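## Task

Get the AAA battery into the chest's middle-row drawer on the left (left as seen when facing the drawer fronts). Everything else stays on the table. Drawers have no end stops and can slide fully out. Dropping the battery into its drawer from just over the rim is fine. Close all drawers at the end. The chest may move a few centimetres or rotate a little but must stay upright. Nothing may count as done if it only stays in place because the robot holds it.

## Robot and tools

Robot: two six-joint arms, left_arm and right_arm, each with a parallel two-finger gripper and a fisheye wrist camera (cam_left_wrist, cam_right_wrist, both 616x616). The names are just labels, not image sides. The simulation keeps running while the operator thinks.

World frame: origin on the table top midway between the arms, +z up, +x out over the table, left_arm on the +y side. Result lines give each gripper's end_effector_position (m), end_effector_quat_wxyz, and linear/angular velocity (m/s, rad/s). The reported hand position can be slightly off, more so at long reach. end_effector_position is the point between the closed pads; fingertips extend about 33 mm beyond it when closed and 9 mm when fully open, and closing pushes the tips about 24 mm further out, so keep that clearance above surfaces. Fingers point along the gripper's +z and close along its y.

The row (used by every moving call): always one flat list of 18 numbers, each in [-1, 1], covering both arms even if one stays still. Order: left dx, dy, dz, rx, ry, rz, left gripper position, force_limit, speed, then the same nine for the right arm. dx..rz are an offset, not a pose: a target relative to that gripper's pose in the most recent result that showed it (before any such result in the scene, or for later calls within one reply, relative to where the arm is when the action begins), expressed in the gripper's own axes. Scale: 1.0 = 0.6 m for dx/dy/dz, and 1.0 = 180 degrees for rx/ry/rz, which together form one rotation vector. All zeros therefore pulls the arm back to that reference pose; it is not a pause. To keep a gripper unchanged, resend its last position/force_limit/speed, since 0 is a real command.

Gripper numbers: position +1 = fully open (140 mm), pads meet near -0.8, -1 closes until blocked. force_limit -1/0/+1 gives roughly 14/60/107 N on parts up to 40 mm wide. speed -1/0/+1 gives about 30/140/250 mm/s. object_status: 0 moving, 1 blocked while opening, 2 blocked while closing (a grip), 3 reached target or pads met. After closing with -1, confirm status 2. To squeeze harder while gripping, raise force_limit and change position slightly (e.g. -1 to -0.98). position_measured is in counts: 3 open, 230 pads touching.

Tools:
- execute_actions {actions, pictures}: actions holds at most one item. Empty list = just report state. {"rows": [[18 numbers], ...], "steps": n} runs up to 15 control steps of 1/30 s (default 15), one row per step, last row repeated; each row is measured from the same reference pose, not from the preceding row. {"steps": n} alone waits up to 300 steps counted from the previous result. pictures toggles images.
- move {target, speed}: target is one 18-number row as above (offsets). Each gripper travels in a straight line to its target; both finish together in 0.5 to 10 s, cut short at 10 s. speed is m/s, 0.002 to 0.5 (default 0.25), rotation up to twice that in rad/s. Finger values are sent at the start. The path ignores obstacles and the other arm; grippers lag and may overshoot speed, especially near full reach. The result adds a move: line (done, off_target, moving, held, fault) plus limits info (paced = target clipped; held = some steps blocked, after which the arm may jump fast) and each gripper's remaining distance.
- wait {seconds}: 0 to 10 s, nothing new sent.
- zoom_image {camera, region}: region [x0, y0, x1, y1] in pixels, top-left origin, no larger than 504x504.
- finished_scene {scene}: ends and grades the current scene (pass its number) and starts the next; irreversible. Replying with no tool call ends everything.

Motion limits: every step the command is clipped to within 70 mm and 16 degrees of the measured pose; inverse kinematics favours position over orientation; elbows never fully straighten. After an action the arm continues only to its last clipped pose, so far targets need follow-up calls. HELD marks steps where a clearance check withheld the command; 'pose unreachable' names the affected arm. Each result with nothing pending has a Hand target line per arm.

Faults and care: arms are stiff, so aiming even a little past a firm contact can trigger a stop; faster contact hits harder. Reaching a joint load limit (waist/shoulder 306, elbow 144, wrist joints 40.5 N m, payload included) or 144 N external force halts that arm for 10 s and it yields. Long holding heats motors; MOTOR HOT warns, then an OVER-TEMPERATURE FAULT brakes the arm. Never let the arms collide or push each other. Avoid drops, slips, slams, and knocking anything off the table. A held part may occasionally be tugged briefly. Faster, smoother work with less effort is better.

Calibration lines give each camera's fisheye K, distortion, and T_world_to_cam; they are approximate, and results list any cameras whose numbers changed.

Each tool is called after "Emit:" as name(argument=value, ...), one argument or row to a line, values as JSON.

## Session

Emit:
execute_actions(
  actions=[],
)

Scene clock: 0.00 s of 7200.00 s.
left_arm: end_effector_position=(+0.8827, +0.8745, +0.2040) position_measured=3 object_status=3 end_effector_quat_wxyz=(-0.011, +0.993, -0.111, +0.034) end_effector_velocity=(-0.001, +0.001, -0.000) end_effector_angular_velocity=(-0.000, +0.001, +0.001) | right_arm: end_effector_position=(+0.0263, +0.3004, +0.3591) position_measured=3 object_status=3 end_effector_quat_wxyz=(+0.458, +0.233, +0.802, -0.306) end_effector_velocity=(+0.000, +0.000, -0.001) end_effector_angular_velocity=(-0.000, +0.000, +0.000)
Joint positions: left_arm=[ 0.442  0.751  0.946 -0.008  1.374  2.101] | right_arm=[ 1.723  0.83   0.886 -0.782  2.356  0.404]
Joint velocities: left_arm=[ 0.001 -0.     0.001 -0.     0.    -0.   ] | right_arm=[-0.     0.001 -0.     0.    -0.    -0.   ]
Hand target (left_arm): +0.883, +0.875, +0.204; -0.011, +0.993, -0.111, +0.034
Hand target (right_arm): +0.026, +0.300, +0.359; +0.458, +0.233, +0.802, -0.306
camera_calibration (this result's frames):
cam_left_wrist: T_world_to_cam=[[-0.304046, -0.950478, -0.0644065, 1.11686], [-0.904302, 0.266687, 0.333341, 0.50545], [-0.299657, 0.159594, -0.940604, 0.507273], [0, 0, 0, 1]] pos_world=[0.948663, 0.845796, 0.380589]
cam_right_wrist: T_world_to_cam=[[0.542518, 0.705812, -0.455526, -0.0594364], [0.320282, 0.327512, 0.888907, -0.427396], [0.776591, -0.628144, -0.0483779, 0.376208], [0, 0, 0, 1]] pos_world=[-0.123028, 0.418241, 0.37104]

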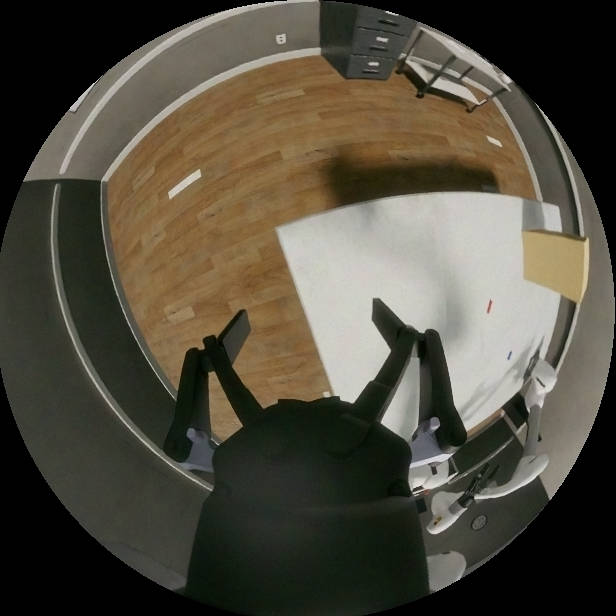

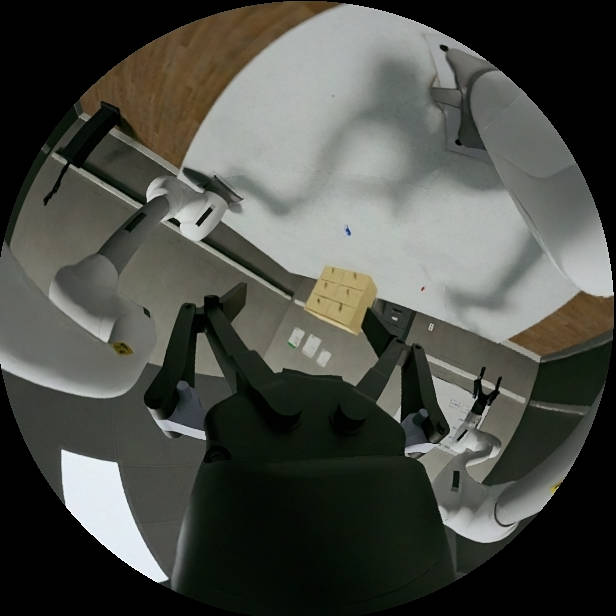

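Emit:
zoom_image(
  camera="cam_right_wrist",
  region=[290,210,450,350],
)

Emit:
zoom_image(
  camera="cam_left_wrist",
  region=[460,220,600,380],
)

Region (290, 210, 450, 350) of cam_right_wrist's 616x616 image, scaled by 3.150, with more detail than that image has; it fills the top 441 rows of this view, and the rest is white.

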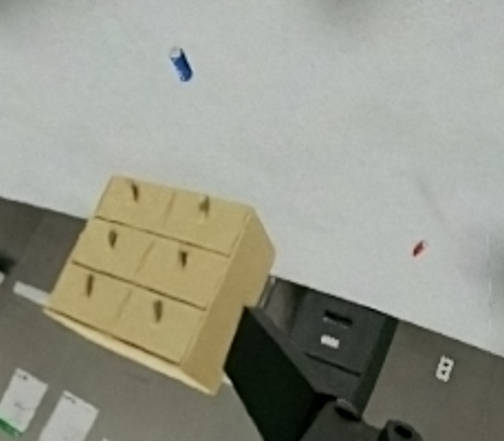

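Region (460, 220, 600, 380) of cam_left_wrist's 616x616 image, scaled by 3.150, with more detail than that image has; it fills the left 441 columns of this view, and the rest is white.

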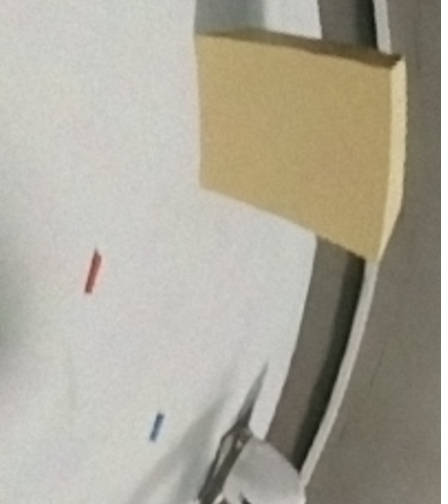

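Emit:
move(
  target=[0,0,0,0,0,0,1,0,0,-0.271,0.145,0.962,-0.004,0.370,0.896,-0.25,0,0],
  speed=0.3,
)

Scene clock: 23.97 s of 7200.00 s.
left_arm: end_effector_position=(+0.8827, +0.8745, +0.2040) position_measured=3 object_status=3 end_effector_quat_wxyz=(-0.011, +0.993, -0.111, +0.034) end_effector_velocity=(+0.000, -0.000, +0.000) end_effector_angular_velocity=(+0.000, -0.000, -0.000) | right_arm: end_effector_position=(+0.5013, -0.0598, +0.2506) position_measured=160 object_status=3 end_effector_quat_wxyz=(+0.000, +0.866, -0.001, +0.501) end_effector_velocity=(-0.000, -0.000, -0.000) end_effector_angular_velocity=(-0.000, -0.001, -0.000)
Joint positions: left_arm=[ 0.442  0.751  0.946 -0.008  1.374  2.101] | right_arm=[ 1.019  0.047  2.213 -1.456  0.819  3.627]
Joint velocities: left_arm=[-0. -0.  0.  0. -0.  0.] | right_arm=[ 0.     0.     0.001 -0.001  0.001  0.002]
Hand target (left_arm): +0.883, +0.875, +0.204; -0.011, +0.993, -0.111, +0.034
Hand target (right_arm): +0.501, -0.060, +0.251; +0.000, +0.866, -0.001, +0.501
Off the commanded pose (left_arm): 0.000 m, 0 deg.
Off the commanded pose (right_arm): 0.001 m, 0 deg.
After step 90, 15.50 s passed at rest.
move: done
camera_calibration (this result's frames):
cam_left_wrist: T_world_to_cam=[[-0.304046, -0.950478, -0.0644064, 1.11686], [-0.904302, 0.266687, 0.333341, 0.50545], [-0.299657, 0.159594, -0.940604, 0.507273], [0, 0, 0, 1]] pos_world=[0.948663, 0.845796, 0.380589]
cam_right_wrist: T_world_to_cam=[[0.106048, -0.978021, 0.179522, -0.153312], [-0.788236, -0.192741, -0.58441, 0.52869], [0.606167, -0.0795304, -0.791351, 0.080237], [0, 0, 0, 1]] pos_world=[0.384354, -0.0416606, 0.39999]

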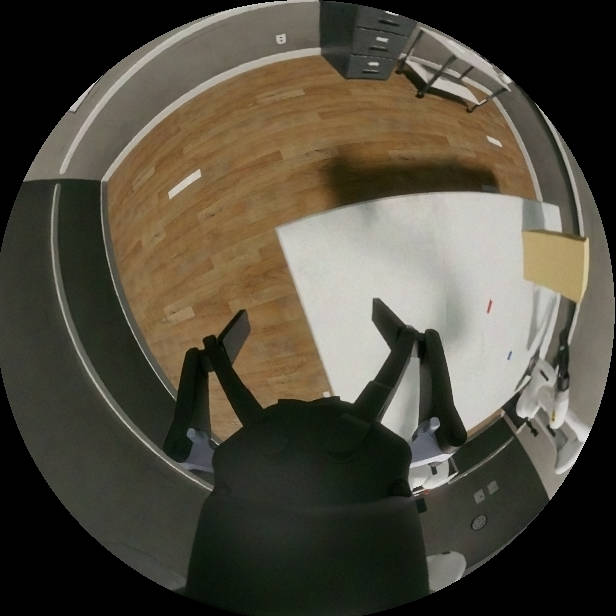

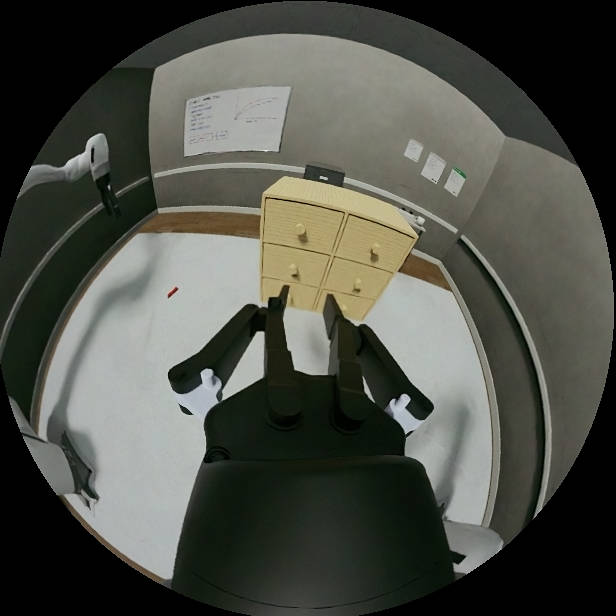

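Emit:
move(
  target=[0,0,0,0,0,0,1,0,0,-0.034,-0.033,0.210,0,0,0,-0.25,0,0],
  speed=0.2,
)

Emit:
zoom_image(
  camera="cam_right_wrist",
  region=[200,150,440,340],
)

Scene clock: 30.73 s of 7200.00 s.
left_arm: end_effector_position=(+0.8827, +0.8745, +0.2040) position_measured=3 object_status=3 end_effector_quat_wxyz=(-0.011, +0.993, -0.111, +0.034) end_effector_velocity=(-0.000, -0.000, -0.000) end_effector_angular_velocity=(-0.000, +0.000, -0.000) | right_arm: end_effector_position=(+0.6003, -0.0400, +0.1700) position_measured=160 object_status=3 end_effector_quat_wxyz=(+0.000, +0.866, -0.001, +0.501) end_effector_velocity=(+0.001, -0.000, -0.000) end_effector_angular_velocity=(+0.000, -0.000, -0.001)
Joint positions: left_arm=[ 0.442  0.751  0.946 -0.008  1.374  2.101] | right_arm=[ 0.883  0.258  2.153 -1.707  0.723  3.845]
Joint velocities: left_arm=[-0.     0.     0.001 -0.    -0.     0.   ] | right_arm=[-0.001  0.001 -0.001 -0.    -0.     0.   ]
Hand target (left_arm): +0.883, +0.875, +0.204; -0.011, +0.993, -0.111, +0.034
Hand target (right_arm): +0.600, -0.040, +0.170; +0.000, +0.866, -0.001, +0.501
Off the commanded pose (left_arm): 0.000 m, 0 deg.
Off the commanded pose (right_arm): 0.000 m, 0 deg.
After step 90, 2.77 s passed at rest.
move: done
camera_calibration (this result's frames):
cam_left_wrist: T_world_to_cam=[[-0.304046, -0.950478, -0.0644063, 1.11686], [-0.904302, 0.266687, 0.333341, 0.50545], [-0.299656, 0.159594, -0.940604, 0.507273], [0, 0, 0, 1]] pos_world=[0.948663, 0.845796, 0.380589]
cam_right_wrist: T_world_to_cam=[[0.106273, -0.977976, 0.179637, -0.130185], [-0.788085, -0.193006, -0.584527, 0.563309], [0.606324, -0.0794497, -0.791239, -0.0421588], [0, 0, 0, 1]] pos_world=[0.483332, -0.0219457, 0.319297]

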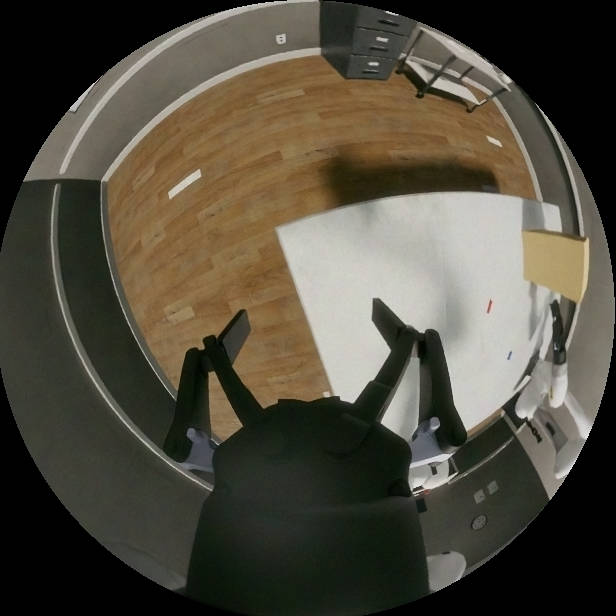

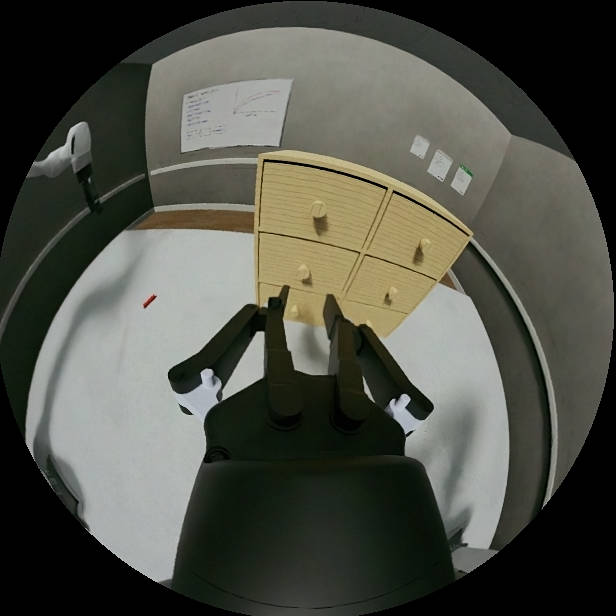

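Region (200, 150, 440, 340) of cam_right_wrist's 616x616 image, scaled by 2.100, with more detail than that image has; it fills the top 399 rows of this view, and the rest is white.

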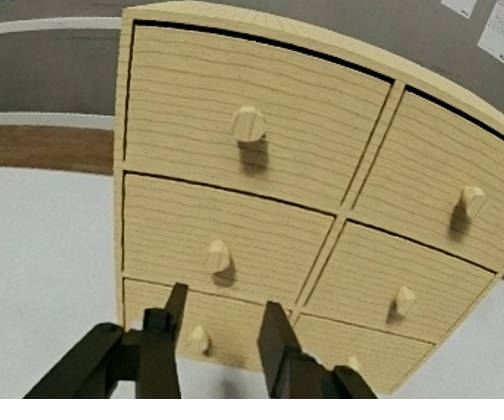

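Emit:
move(
  target=[0,0,0,0,0,0,1,0,0,0.021,0,0.036,0,0,0,-0.25,0,0],
  speed=0.05,
)

Emit:
execute_actions(
  actions=[
    {"rows":[[0,0,0,0,0,0,1,0,0,0,0,0,0,0,0,-1,0,0]],"steps":15},
  ],
)

Scene clock: 35.80 s of 7200.00 s.
left_arm: end_effector_position=(+0.8827, +0.8745, +0.2040) position_measured=3 object_status=3 end_effector_quat_wxyz=(-0.011, +0.993, -0.111, +0.034) end_effector_velocity=(-0.001, +0.001, -0.000) end_effector_angular_velocity=(-0.000, +0.001, +0.001) | right_arm: end_effector_position=(+0.6253, -0.0401, +0.1701) position_measured=160 object_status=3 end_effector_quat_wxyz=(+0.000, +0.866, -0.001, +0.501) end_effector_velocity=(-0.000, +0.001, -0.001) end_effector_angular_velocity=(-0.000, +0.001, +0.001)
Joint positions: left_arm=[ 0.442  0.751  0.946 -0.008  1.374  2.101] | right_arm=[ 0.849  0.278  2.124 -1.726  0.698  3.837]
Joint velocities: left_arm=[ 0.001 -0.     0.    -0.     0.     0.   ] | right_arm=[ 0.     0.001 -0.     0.    -0.    -0.   ]
Hand target (left_arm): +0.883, +0.875, +0.204; -0.011, +0.993, -0.111, +0.034
Hand target (right_arm): +0.625, -0.040, +0.170; +0.000, +0.866, -0.001, +0.501
Off the commanded pose (left_arm): 0.000 m, 0 deg.
Off the commanded pose (right_arm): 0.000 m, 0 deg.
After step 90, 1.30 s passed at rest.
move: done
camera_calibration (this result's frames):
cam_left_wrist: T_world_to_cam=[[-0.304046, -0.950478, -0.0644064, 1.11686], [-0.904302, 0.266687, 0.333341, 0.50545], [-0.299656, 0.159594, -0.940604, 0.507273], [0, 0, 0, 1]] pos_world=[0.948663, 0.845796, 0.380589]
cam_right_wrist: T_world_to_cam=[[0.10627, -0.977959, 0.179732, -0.132955], [-0.788065, -0.193063, -0.584534, 0.583054], [0.606349, -0.0795222, -0.791212, -0.0572579], [0, 0, 0, 1]] pos_world=[0.508332, -0.022012, 0.319408]

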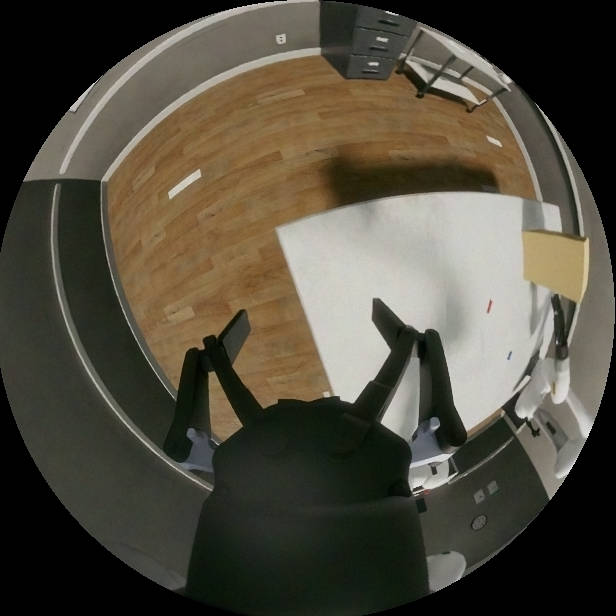

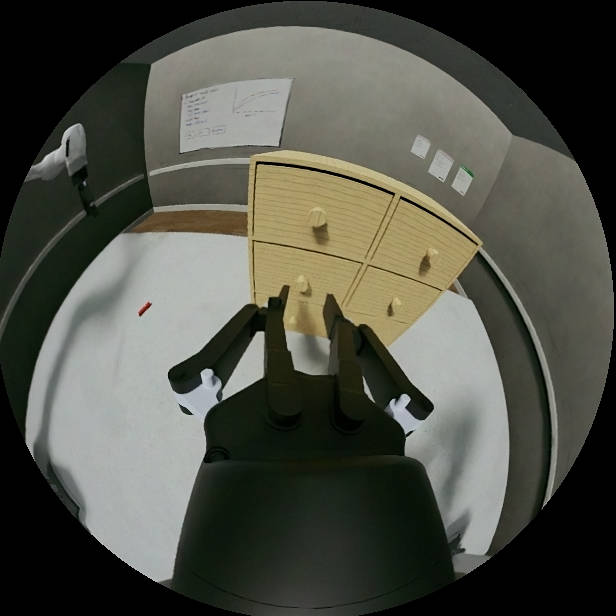

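Scene clock: 36.30 s of 7200.00 s.
left_arm: end_effector_position=(+0.8827, +0.8745, +0.2040) position_measured=3 object_status=3 end_effector_quat_wxyz=(-0.011, +0.993, -0.111, +0.034) end_effector_velocity=(-0.001, +0.002, -0.000) end_effector_angular_velocity=(-0.000, +0.001, +0.002) | right_arm: end_effector_position=(+0.6253, -0.0401, +0.1701) position_measured=233 object_status=0 end_effector_quat_wxyz=(+0.000, +0.866, -0.001, +0.501) end_effector_velocity=(-0.000, +0.000, +0.000) end_effector_angular_velocity=(+0.001, +0.000, +0.001)
Joint positions: left_arm=[ 0.442  0.751  0.946 -0.008  1.374  2.101] | right_arm=[ 0.849  0.278  2.124 -1.726  0.698  3.837]
Joint velocities: left_arm=[ 0.002 -0.     0.001  0.     0.     0.   ] | right_arm=[-0.    -0.001  0.    -0.    -0.001 -0.   ]
Hand target (left_arm): +0.883, +0.875, +0.204; -0.011, +0.993, -0.111, +0.034
Hand target (right_arm): +0.625, -0.040, +0.170; +0.000, +0.866, -0.001, +0.501
Off the commanded pose (left_arm): 0.000 m, 0 deg.
Off the commanded pose (right_arm): 0.000 m, 0 deg.
Steps of this call (steps 1 to 15: all 15 steps of this action). Readings (end_effector_position | what the end effector reports):
1: left_arm (+0.8827, +0.8745, +0.2040) | right_arm (+0.6253, -0.0401, +0.1701) | left_arm position_measured=3 object_status=3 | right_arm position_measured=160 object_status=0
2: left_arm (+0.8827, +0.8745, +0.2040) | right_arm (+0.6253, -0.0401, +0.1701) | left_arm position_measured=3 object_status=3 | right_arm position_measured=162 object_status=0
4: left_arm (+0.8827, +0.8745, +0.2040) | right_arm (+0.6253, -0.0401, +0.1701) | left_arm position_measured=3 object_status=3 | right_arm position_measured=178 object_status=0
8: left_arm (+0.8827, +0.8745, +0.2040) | right_arm (+0.6253, -0.0401, +0.1701) | left_arm position_measured=3 object_status=3 | right_arm position_measured=208 object_status=0
15: the state above
camera_calibration (this result's frames):
cam_left_wrist: T_world_to_cam=[[-0.304046, -0.950478, -0.0644064, 1.11686], [-0.904302, 0.266687, 0.333341, 0.505449], [-0.299657, 0.159594, -0.940604, 0.507273], [0, 0, 0, 1]] pos_world=[0.948663, 0.845796, 0.380589]
cam_right_wrist: T_world_to_cam=[[0.106273, -0.977958, 0.179731, -0.132955], [-0.788063, -0.193065, -0.584536, 0.583056], [0.606352, -0.0795185, -0.791211, -0.0572585], [0, 0, 0, 1]] pos_world=[0.508333, -0.0220101, 0.31941]

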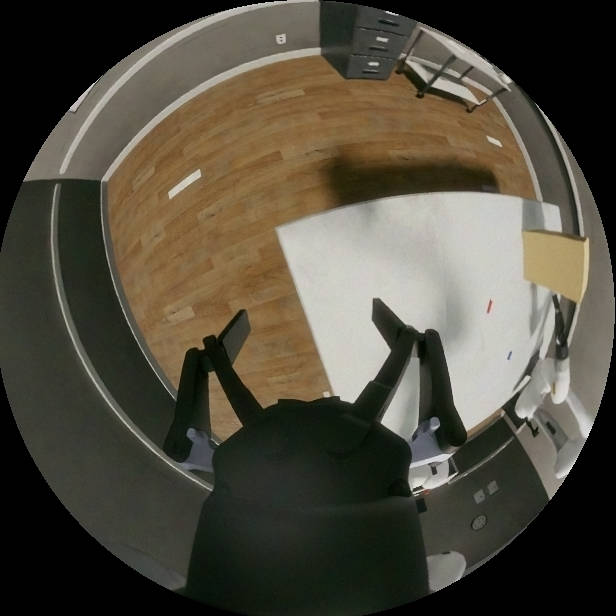

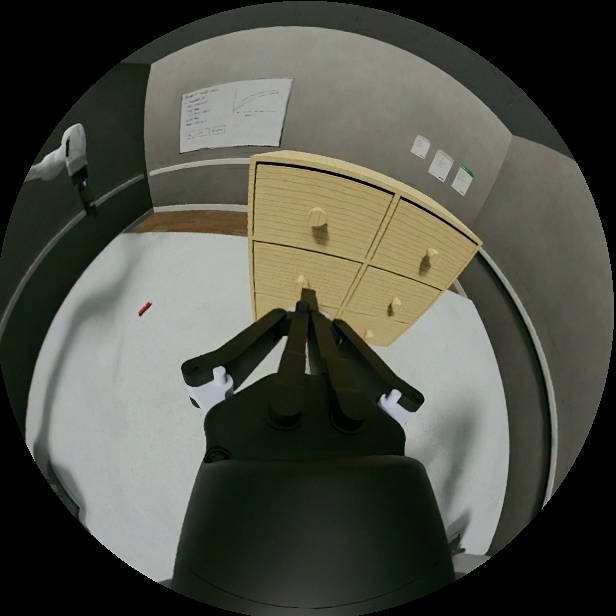

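Emit:
execute_actions(
  actions=[
    {"rows":[[0,0,0,0,0,0,1,0,0,0,-0.008,0,0,0,0,-0.25,0,0]],"steps":15},
  ],
  pictures=false,
)

Emit:
move(
  target=[0,0,0,0,0,0,1,0,0,0.021,0,0.036,0,0,0,-0.25,0,0],
  speed=0.03,
)

Emit:
zoom_image(
  camera="cam_right_wrist",
  region=[230,200,400,340],
)

Scene clock: 39.37 s of 7200.00 s.
left_arm: end_effector_position=(+0.8827, +0.8745, +0.2040) position_measured=3 object_status=3 end_effector_quat_wxyz=(-0.011, +0.993, -0.111, +0.034) end_effector_velocity=(-0.001, +0.002, +0.000) end_effector_angular_velocity=(-0.000, +0.000, +0.002) | right_arm: end_effector_position=(+0.6253, -0.0353, +0.1701) position_measured=160 object_status=0 end_effector_quat_wxyz=(+0.000, +0.866, -0.001, +0.501) end_effector_velocity=(+0.000, +0.000, -0.000) end_effector_angular_velocity=(-0.000, +0.000, +0.000)
Joint positions: left_arm=[ 0.442  0.751  0.946 -0.008  1.374  2.101] | right_arm=[ 0.855  0.282  2.117 -1.719  0.702  3.833]
Joint velocities: left_arm=[ 0.002  0.    -0.    -0.     0.     0.   ] | right_arm=[-0.     0.001 -0.001  0.    -0.    -0.   ]
Hand target (left_arm): +0.883, +0.875, +0.204; -0.011, +0.993, -0.111, +0.034
Hand target (right_arm): +0.625, -0.035, +0.170; +0.000, +0.866, -0.001, +0.501
Off the commanded pose (left_arm): 0.000 m, 0 deg.
Off the commanded pose (right_arm): 0.000 m, 0 deg.
Steps of this call (steps 1 to 77: nothing new was sent; steps 78 to 92: all 15 steps of this action). Readings (end_effector_position | what the end effector reports):
78: left_arm (+0.8827, +0.8745, +0.2040) | right_arm (+0.6253, -0.0401, +0.1701) | left_arm position_measured=3 object_status=3 | right_arm position_measured=233 object_status=0
79: left_arm (+0.8827, +0.8745, +0.2040) | right_arm (+0.6254, -0.0382, +0.1701) | left_arm position_measured=3 object_status=3 | right_arm position_measured=233 object_status=0
81: left_arm (+0.8827, +0.8745, +0.2040) | right_arm (+0.6254, -0.0354, +0.1700) | left_arm position_measured=3 object_status=3 | right_arm position_measured=215 object_status=0
85: left_arm (+0.8827, +0.8745, +0.2040) | right_arm (+0.6253, -0.0354, +0.1700) | left_arm position_measured=3 object_status=3 | right_arm position_measured=185 object_status=0
92: the state above

Scene clock: 40.67 s of 7200.00 s.
left_arm: end_effector_position=(+0.8827, +0.8745, +0.2040) position_measured=3 object_status=3 end_effector_quat_wxyz=(-0.011, +0.993, -0.111, +0.034) end_effector_velocity=(-0.000, +0.001, -0.000) end_effector_angular_velocity=(-0.000, +0.001, +0.001) | right_arm: end_effector_position=(+0.6503, -0.0354, +0.1702) position_measured=160 object_status=3 end_effector_quat_wxyz=(+0.000, +0.866, -0.001, +0.501) end_effector_velocity=(-0.001, +0.000, -0.000) end_effector_angular_velocity=(-0.001, +0.000, +0.001)
Joint positions: left_arm=[ 0.442  0.751  0.946 -0.008  1.374  2.101] | right_arm=[ 0.822  0.303  2.087 -1.735  0.679  3.823]
Joint velocities: left_arm=[ 0.001  0.     0.    -0.     0.001 -0.   ] | right_arm=[ 0.001  0.     0.001 -0.     0.001 -0.   ]
Hand target (left_arm): +0.883, +0.875, +0.204; -0.011, +0.993, -0.111, +0.034
Hand target (right_arm): +0.650, -0.035, +0.170; +0.000, +0.866, -0.001, +0.501
Off the commanded pose (left_arm): 0.000 m, 0 deg.
Off the commanded pose (right_arm): 0.000 m, 0 deg.
move: done
camera_calibration (this result's frames):
cam_left_wrist: T_world_to_cam=[[-0.304046, -0.950478, -0.0644066, 1.11686], [-0.904302, 0.266687, 0.333341, 0.505449], [-0.299656, 0.159594, -0.940604, 0.507273], [0, 0, 0, 1]] pos_world=[0.948663, 0.845796, 0.380589]
cam_right_wrist: T_world_to_cam=[[0.106258, -0.977945, 0.179816, -0.131022], [-0.788057, -0.193105, -0.584532, 0.603737], [0.606363, -0.0795936, -0.791195, -0.0719763], [0, 0, 0, 1]] pos_world=[0.533345, -0.0172772, 0.319516]

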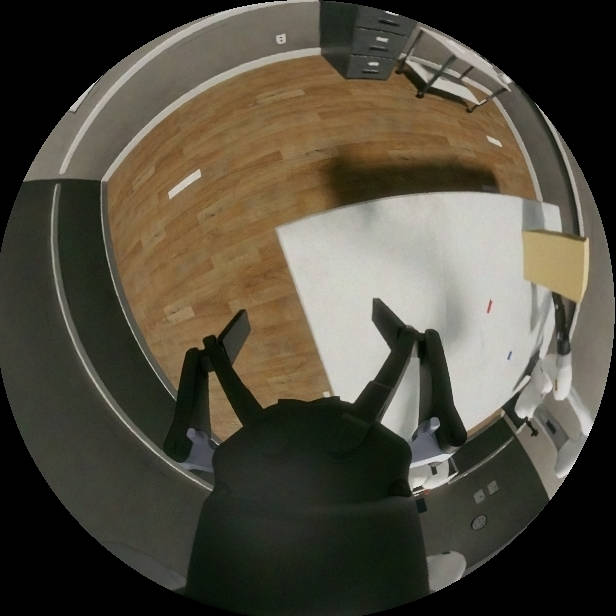

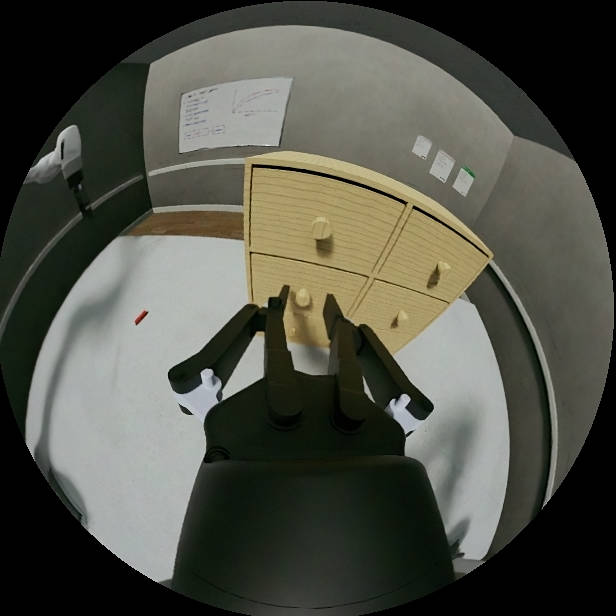

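Region (230, 200, 400, 340) of cam_right_wrist's 616x616 image, scaled by 2.965, with more detail than that image has; it fills the top 415 rows of this view, and the rest is white.

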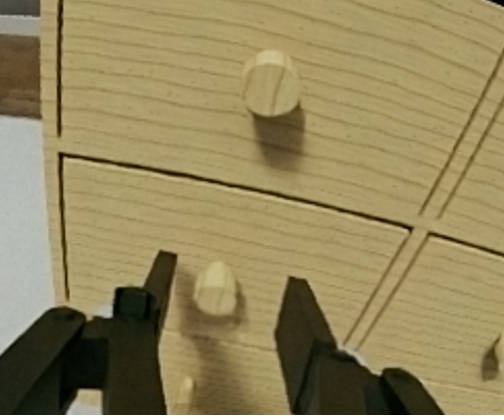

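Grip.

Emit:
execute_actions(
  actions=[
    {"rows":[[0,0,0,0,0,0,1,0,0,0,-0.005,0,0,0,0,-1,0,0]],"steps":15},
  ],
)

Emit:
wait(
  seconds=0.3,
)

Scene clock: 43.30 s of 7200.00 s.
left_arm: end_effector_position=(+0.8827, +0.8745, +0.2040) position_measured=3 object_status=3 end_effector_quat_wxyz=(-0.011, +0.993, -0.111, +0.034) end_effector_velocity=(+0.000, -0.000, +0.001) end_effector_angular_velocity=(+0.000, -0.001, -0.001) | right_arm: end_effector_position=(+0.6505, -0.0323, +0.1705) position_measured=221 object_status=0 end_effector_quat_wxyz=(+0.000, +0.865, -0.001, +0.501) end_effector_velocity=(+0.000, -0.000, +0.000) end_effector_angular_velocity=(+0.001, -0.000, -0.000)
Joint positions: left_arm=[ 0.442  0.751  0.946 -0.008  1.374  2.101] | right_arm=[ 0.826  0.306  2.083 -1.73   0.681  3.82 ]
Joint velocities: left_arm=[-0.001 -0.    -0.001  0.     0.     0.   ] | right_arm=[-0.001 -0.001 -0.     0.    -0.001 -0.   ]
Hand target (left_arm): +0.883, +0.875, +0.204; -0.011, +0.993, -0.111, +0.034
Hand target (right_arm): +0.650, -0.032, +0.170; +0.000, +0.866, -0.001, +0.501
Off the commanded pose (left_arm): 0.000 m, 0 deg.
Off the commanded pose (right_arm): 0.000 m, 0 deg.
Steps of this call (steps 1 to 64: nothing new was sent; steps 65 to 79: all 15 steps of this action). Readings (end_effector_position | what the end effector reports):
65: left_arm (+0.8827, +0.8745, +0.2040) | right_arm (+0.6503, -0.0354, +0.1702) | left_arm position_measured=3 object_status=3 | right_arm position_measured=160 object_status=0
66: left_arm (+0.8827, +0.8745, +0.2040) | right_arm (+0.6505, -0.0339, +0.1702) | left_arm position_measured=3 object_status=3 | right_arm position_measured=162 object_status=0
68: left_arm (+0.8827, +0.8745, +0.2040) | right_arm (+0.6505, -0.0325, +0.1702) | left_arm position_measured=3 object_status=3 | right_arm position_measured=178 object_status=0
72: left_arm (+0.8827, +0.8745, +0.2040) | right_arm (+0.6504, -0.0324, +0.1703) | left_arm position_measured=3 object_status=3 | right_arm position_measured=208 object_status=0
79: the state above
camera_calibration (this result's frames):
cam_left_wrist: T_world_to_cam=[[-0.304046, -0.950478, -0.0644064, 1.11686], [-0.904302, 0.266687, 0.333341, 0.50545], [-0.299657, 0.159594, -0.940604, 0.507273], [0, 0, 0, 1]] pos_world=[0.948663, 0.845796, 0.380589]
cam_right_wrist: T_world_to_cam=[[0.10598, -0.977981, 0.179784, -0.127917], [-0.787801, -0.192902, -0.584943, 0.60455], [0.606744, -0.0796415, -0.790898, -0.0719221], [0, 0, 0, 1]] pos_world=[0.53346, -0.0142088, 0.319742]

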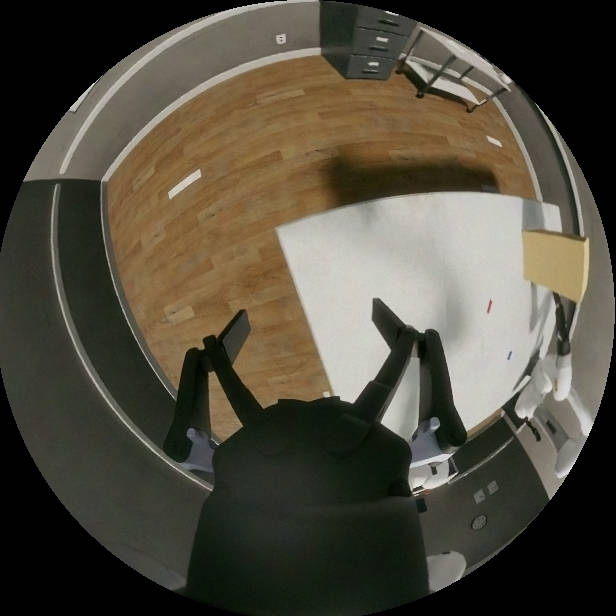

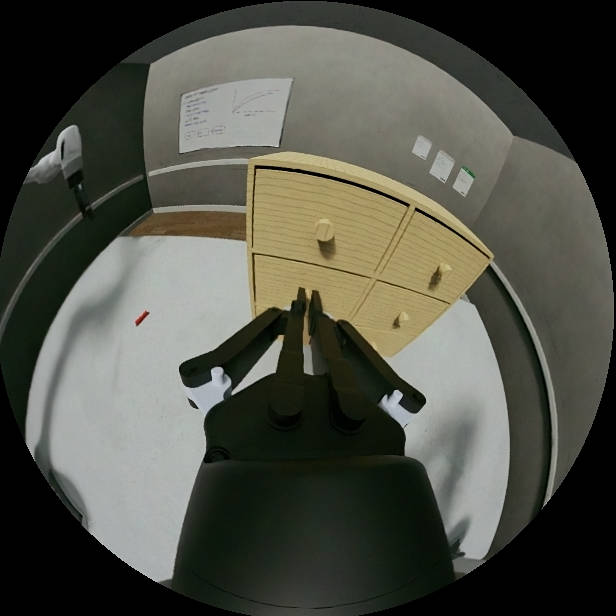

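Scene clock: 43.60 s of 7200.00 s.
left_arm: end_effector_position=(+0.8827, +0.8745, +0.2040) position_measured=3 object_status=3 end_effector_quat_wxyz=(-0.011, +0.993, -0.111, +0.034) end_effector_velocity=(+0.000, -0.000, +0.000) end_effector_angular_velocity=(+0.000, -0.001, -0.000) | right_arm: end_effector_position=(+0.6503, -0.0324, +0.1702) position_measured=221 object_status=2 end_effector_quat_wxyz=(+0.000, +0.866, -0.001, +0.501) end_effector_velocity=(+0.000, +0.000, +0.000) end_effector_angular_velocity=(+0.000, -0.000, -0.001)
Joint positions: left_arm=[ 0.442  0.751  0.946 -0.008  1.374  2.101] | right_arm=[ 0.826  0.306  2.083 -1.73   0.681  3.82 ]
Joint velocities: left_arm=[-0.     0.    -0.001 -0.    -0.     0.   ] | right_arm=[-0.     0.    -0.001  0.     0.    -0.   ]
Hand target (left_arm): +0.883, +0.875, +0.204; -0.011, +0.993, -0.111, +0.034
Hand target (right_arm): +0.650, -0.032, +0.170; +0.000, +0.866, -0.001, +0.501
Off the commanded pose (left_arm): 0.000 m, 0 deg.
Off the commanded pose (right_arm): 0.000 m, 0 deg.
Steps of this call (steps 1 to 9: nothing new was sent). Readings (end_effector_position | what the end effector reports):
1: left_arm (+0.8827, +0.8745, +0.2040) | right_arm (+0.6505, -0.0323, +0.1704) | left_arm position_measured=3 object_status=3 | right_arm position_measured=221 object_status=2
2: left_arm (+0.8827, +0.8745, +0.2040) | right_arm (+0.6504, -0.0323, +0.1704) | left_arm position_measured=3 object_status=3 | right_arm position_measured=221 object_status=2
4: left_arm (+0.8827, +0.8745, +0.2040) | right_arm (+0.6504, -0.0323, +0.1703) | left_arm position_measured=3 object_status=3 | right_arm position_measured=221 object_status=2
8: left_arm (+0.8827, +0.8745, +0.2040) | right_arm (+0.6503, -0.0324, +0.1702) | left_arm position_measured=3 object_status=3 | right_arm position_measured=221 object_status=2
9: the state above
camera_calibration (this result's frames):
cam_left_wrist: T_world_to_cam=[[-0.304046, -0.950478, -0.0644065, 1.11686], [-0.904302, 0.266687, 0.333341, 0.50545], [-0.299657, 0.159594, -0.940604, 0.507273], [0, 0, 0, 1]] pos_world=[0.948663, 0.845796, 0.380589]
cam_right_wrist: T_world_to_cam=[[0.10625, -0.977953, 0.179776, -0.128064], [-0.788019, -0.193079, -0.584591, 0.604362], [0.606413, -0.0795539, -0.79116, -0.0717506], [0, 0, 0, 1]] pos_world=[0.533366, -0.0142585, 0.319561]

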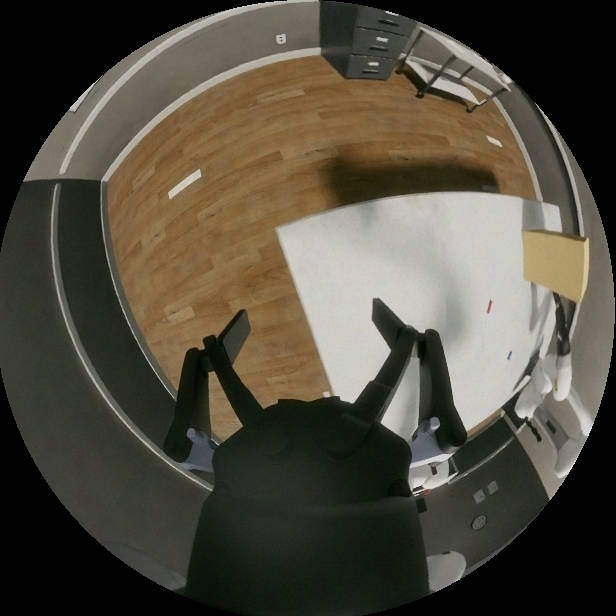

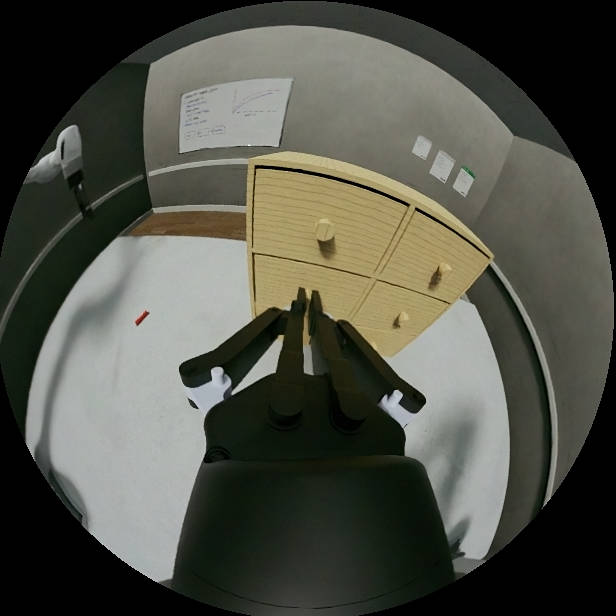

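Emit:
move(
  target=[0,0,0,0,0,0,1,0,0,-0.083,0,-0.144,0,0,0,-1,0,0],
  speed=0.04,
)

Emit:
execute_actions(
  actions=[
    {"rows":[[0,0,0,0,0,0,1,0,0,0,0,0,0,0,0,-0.25,0,0]],"steps":12},
  ],
  pictures=false,
)

Emit:
move(
  target=[0,0,0,0,0,0,1,0,0,-0.02,0,-0.15,0,0,0,-0.25,0,0],
  speed=0.15,
)

Scene clock: 49.17 s of 7200.00 s.
left_arm: end_effector_position=(+0.8827, +0.8745, +0.2040) position_measured=3 object_status=3 end_effector_quat_wxyz=(-0.011, +0.993, -0.111, +0.034) end_effector_velocity=(+0.000, -0.000, -0.000) end_effector_angular_velocity=(-0.000, +0.000, -0.000) | right_arm: end_effector_position=(+0.5506, -0.0320, +0.1703) position_measured=233 object_status=3 end_effector_quat_wxyz=(-0.000, +0.866, -0.001, +0.501) end_effector_velocity=(-0.000, -0.000, +0.000) end_effector_angular_velocity=(+0.000, -0.000, -0.000)
Joint positions: left_arm=[ 0.442  0.751  0.946 -0.008  1.374  2.101] | right_arm=[ 0.968  0.229  2.192 -1.649  0.779  3.853]
Joint velocities: left_arm=[-0.  0.  0.  0. -0. -0.] | right_arm=[ 0.    -0.001  0.     0.     0.001  0.   ]
Hand target (left_arm): +0.883, +0.875, +0.204; -0.011, +0.993, -0.111, +0.034
Hand target (right_arm): +0.551, -0.032, +0.170; -0.000, +0.866, -0.001, +0.501
Off the commanded pose (left_arm): 0.000 m, 0 deg.
Off the commanded pose (right_arm): 0.000 m, 0 deg.
move: done
camera_calibration (this result's frames):
cam_left_wrist: T_world_to_cam=[[-0.304046, -0.950478, -0.0644064, 1.11686], [-0.904302, 0.266687, 0.333341, 0.50545], [-0.299657, 0.159594, -0.940604, 0.507273], [0, 0, 0, 1]] pos_world=[0.948663, 0.845796, 0.380589]
cam_right_wrist: T_world_to_cam=[[0.106306, -0.978014, 0.17941, -0.117128], [-0.788112, -0.192892, -0.584528, 0.525864], [0.606283, -0.0792564, -0.79129, -0.0110866], [0, 0, 0, 1]] pos_world=[0.433613, -0.0139968, 0.319623]

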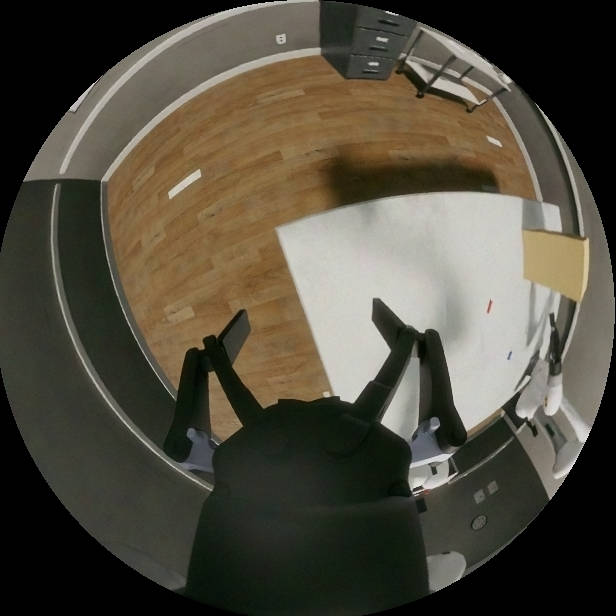

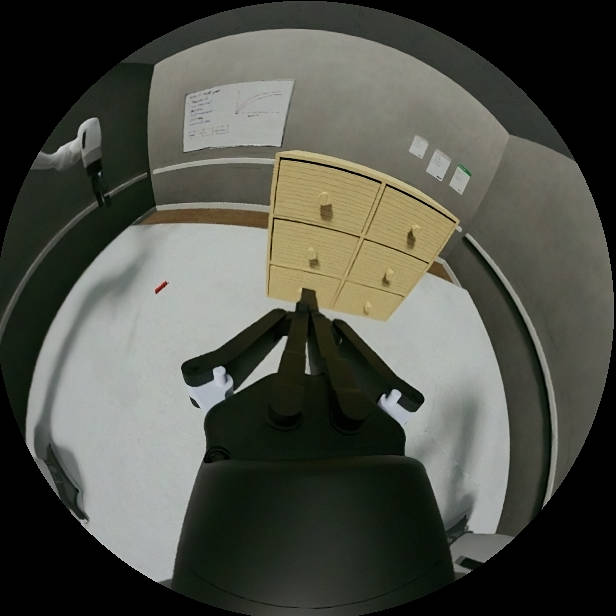

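Scene clock: 49.57 s of 7200.00 s.
left_arm: end_effector_position=(+0.8827, +0.8745, +0.2040) position_measured=3 object_status=3 end_effector_quat_wxyz=(-0.011, +0.993, -0.111, +0.034) end_effector_velocity=(+0.001, -0.003, -0.000) end_effector_angular_velocity=(-0.000, +0.000, -0.003) | right_arm: end_effector_position=(+0.5506, -0.0320, +0.1703) position_measured=160 object_status=0 end_effector_quat_wxyz=(-0.000, +0.866, -0.001, +0.501) end_effector_velocity=(-0.000, +0.000, +0.000) end_effector_angular_velocity=(+0.000, -0.000, +0.000)
Joint positions: left_arm=[ 0.442  0.751  0.946 -0.008  1.374  2.101] | right_arm=[ 0.968  0.229  2.192 -1.649  0.779  3.853]
Joint velocities: left_arm=[-0.003  0.     0.    -0.    -0.    -0.   ] | right_arm=[ 0.001  0.    -0.     0.     0.     0.   ]
Hand target (left_arm): +0.883, +0.875, +0.204; -0.011, +0.993, -0.111, +0.034
Hand target (right_arm): +0.551, -0.032, +0.170; -0.000, +0.866, -0.001, +0.501
Off the commanded pose (left_arm): 0.000 m, 0 deg.
Off the commanded pose (right_arm): 0.000 m, 0 deg.
Steps of this call (steps 1 to 12: all 12 steps of this action). Readings (end_effector_position | what the end effector reports):
1: left_arm (+0.8827, +0.8745, +0.2040) | right_arm (+0.5506, -0.0320, +0.1703) | left_arm position_measured=3 object_status=3 | right_arm position_measured=233 object_status=0
2: left_arm (+0.8827, +0.8745, +0.2040) | right_arm (+0.5506, -0.0320, +0.1703) | left_arm position_measured=3 object_status=3 | right_arm position_measured=233 object_status=0
4: left_arm (+0.8827, +0.8745, +0.2040) | right_arm (+0.5506, -0.0320, +0.1703) | left_arm position_measured=3 object_status=3 | right_arm position_measured=215 object_status=0
8: left_arm (+0.8827, +0.8745, +0.2040) | right_arm (+0.5506, -0.0320, +0.1703) | left_arm position_measured=3 object_status=3 | right_arm position_measured=185 object_status=0
12: the state above

Scene clock: 50.73 s of 7200.00 s.
left_arm: end_effector_position=(+0.8827, +0.8745, +0.2040) position_measured=3 object_status=3 end_effector_quat_wxyz=(-0.011, +0.993, -0.111, +0.034) end_effector_velocity=(+0.000, +0.001, +0.000) end_effector_angular_velocity=(+0.000, -0.001, +0.001) | right_arm: end_effector_position=(+0.4665, -0.0319, +0.2048) position_measured=160 object_status=3 end_effector_quat_wxyz=(-0.000, +0.866, -0.001, +0.501) end_effector_velocity=(+0.000, +0.001, +0.001) end_effector_angular_velocity=(+0.002, -0.001, +0.000)
Joint positions: left_arm=[ 0.442  0.751  0.946 -0.008  1.374  2.101] | right_arm=[ 1.114  0.124  2.237 -1.487  0.879  3.771]
Joint velocities: left_arm=[ 0.001 -0.    -0.    -0.    -0.001  0.   ] | right_arm=[ 0.    -0.    -0.002  0.001 -0.     0.   ]
Hand target (left_arm): +0.883, +0.875, +0.204; -0.011, +0.993, -0.111, +0.034
Hand target (right_arm): +0.467, -0.032, +0.205; -0.000, +0.866, -0.001, +0.501
Off the commanded pose (left_arm): 0.000 m, 0 deg.
Off the commanded pose (right_arm): 0.000 m, 0 deg.
move: done
camera_calibration (this result's frames):
cam_left_wrist: T_world_to_cam=[[-0.304046, -0.950478, -0.0644065, 1.11686], [-0.904302, 0.266687, 0.333341, 0.50545], [-0.299656, 0.159594, -0.940604, 0.507273], [0, 0, 0, 1]] pos_world=[0.948663, 0.845796, 0.380589]
cam_right_wrist: T_world_to_cam=[[0.106228, -0.97805, 0.179257, -0.114231], [-0.788276, -0.192718, -0.584363, 0.479896], [0.606083, -0.0792284, -0.791446, 0.0673306], [0, 0, 0, 1]] pos_world=[0.349617, -0.0139043, 0.354199]

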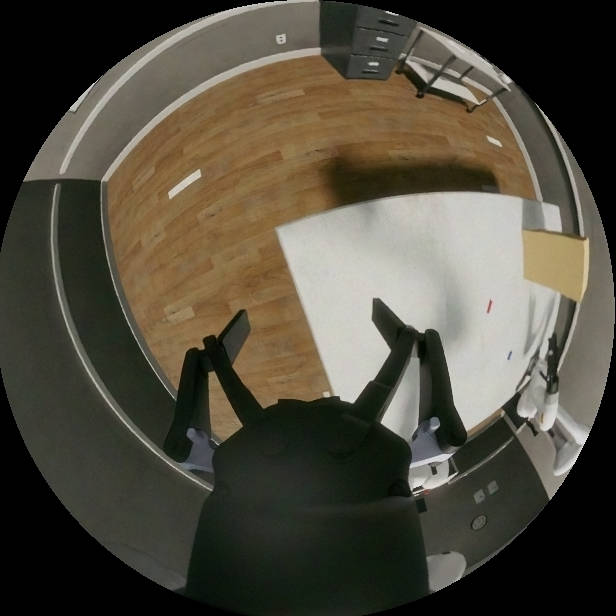

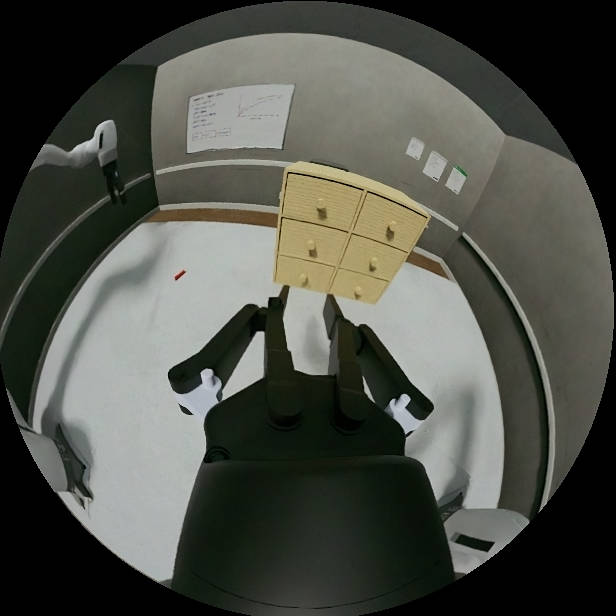

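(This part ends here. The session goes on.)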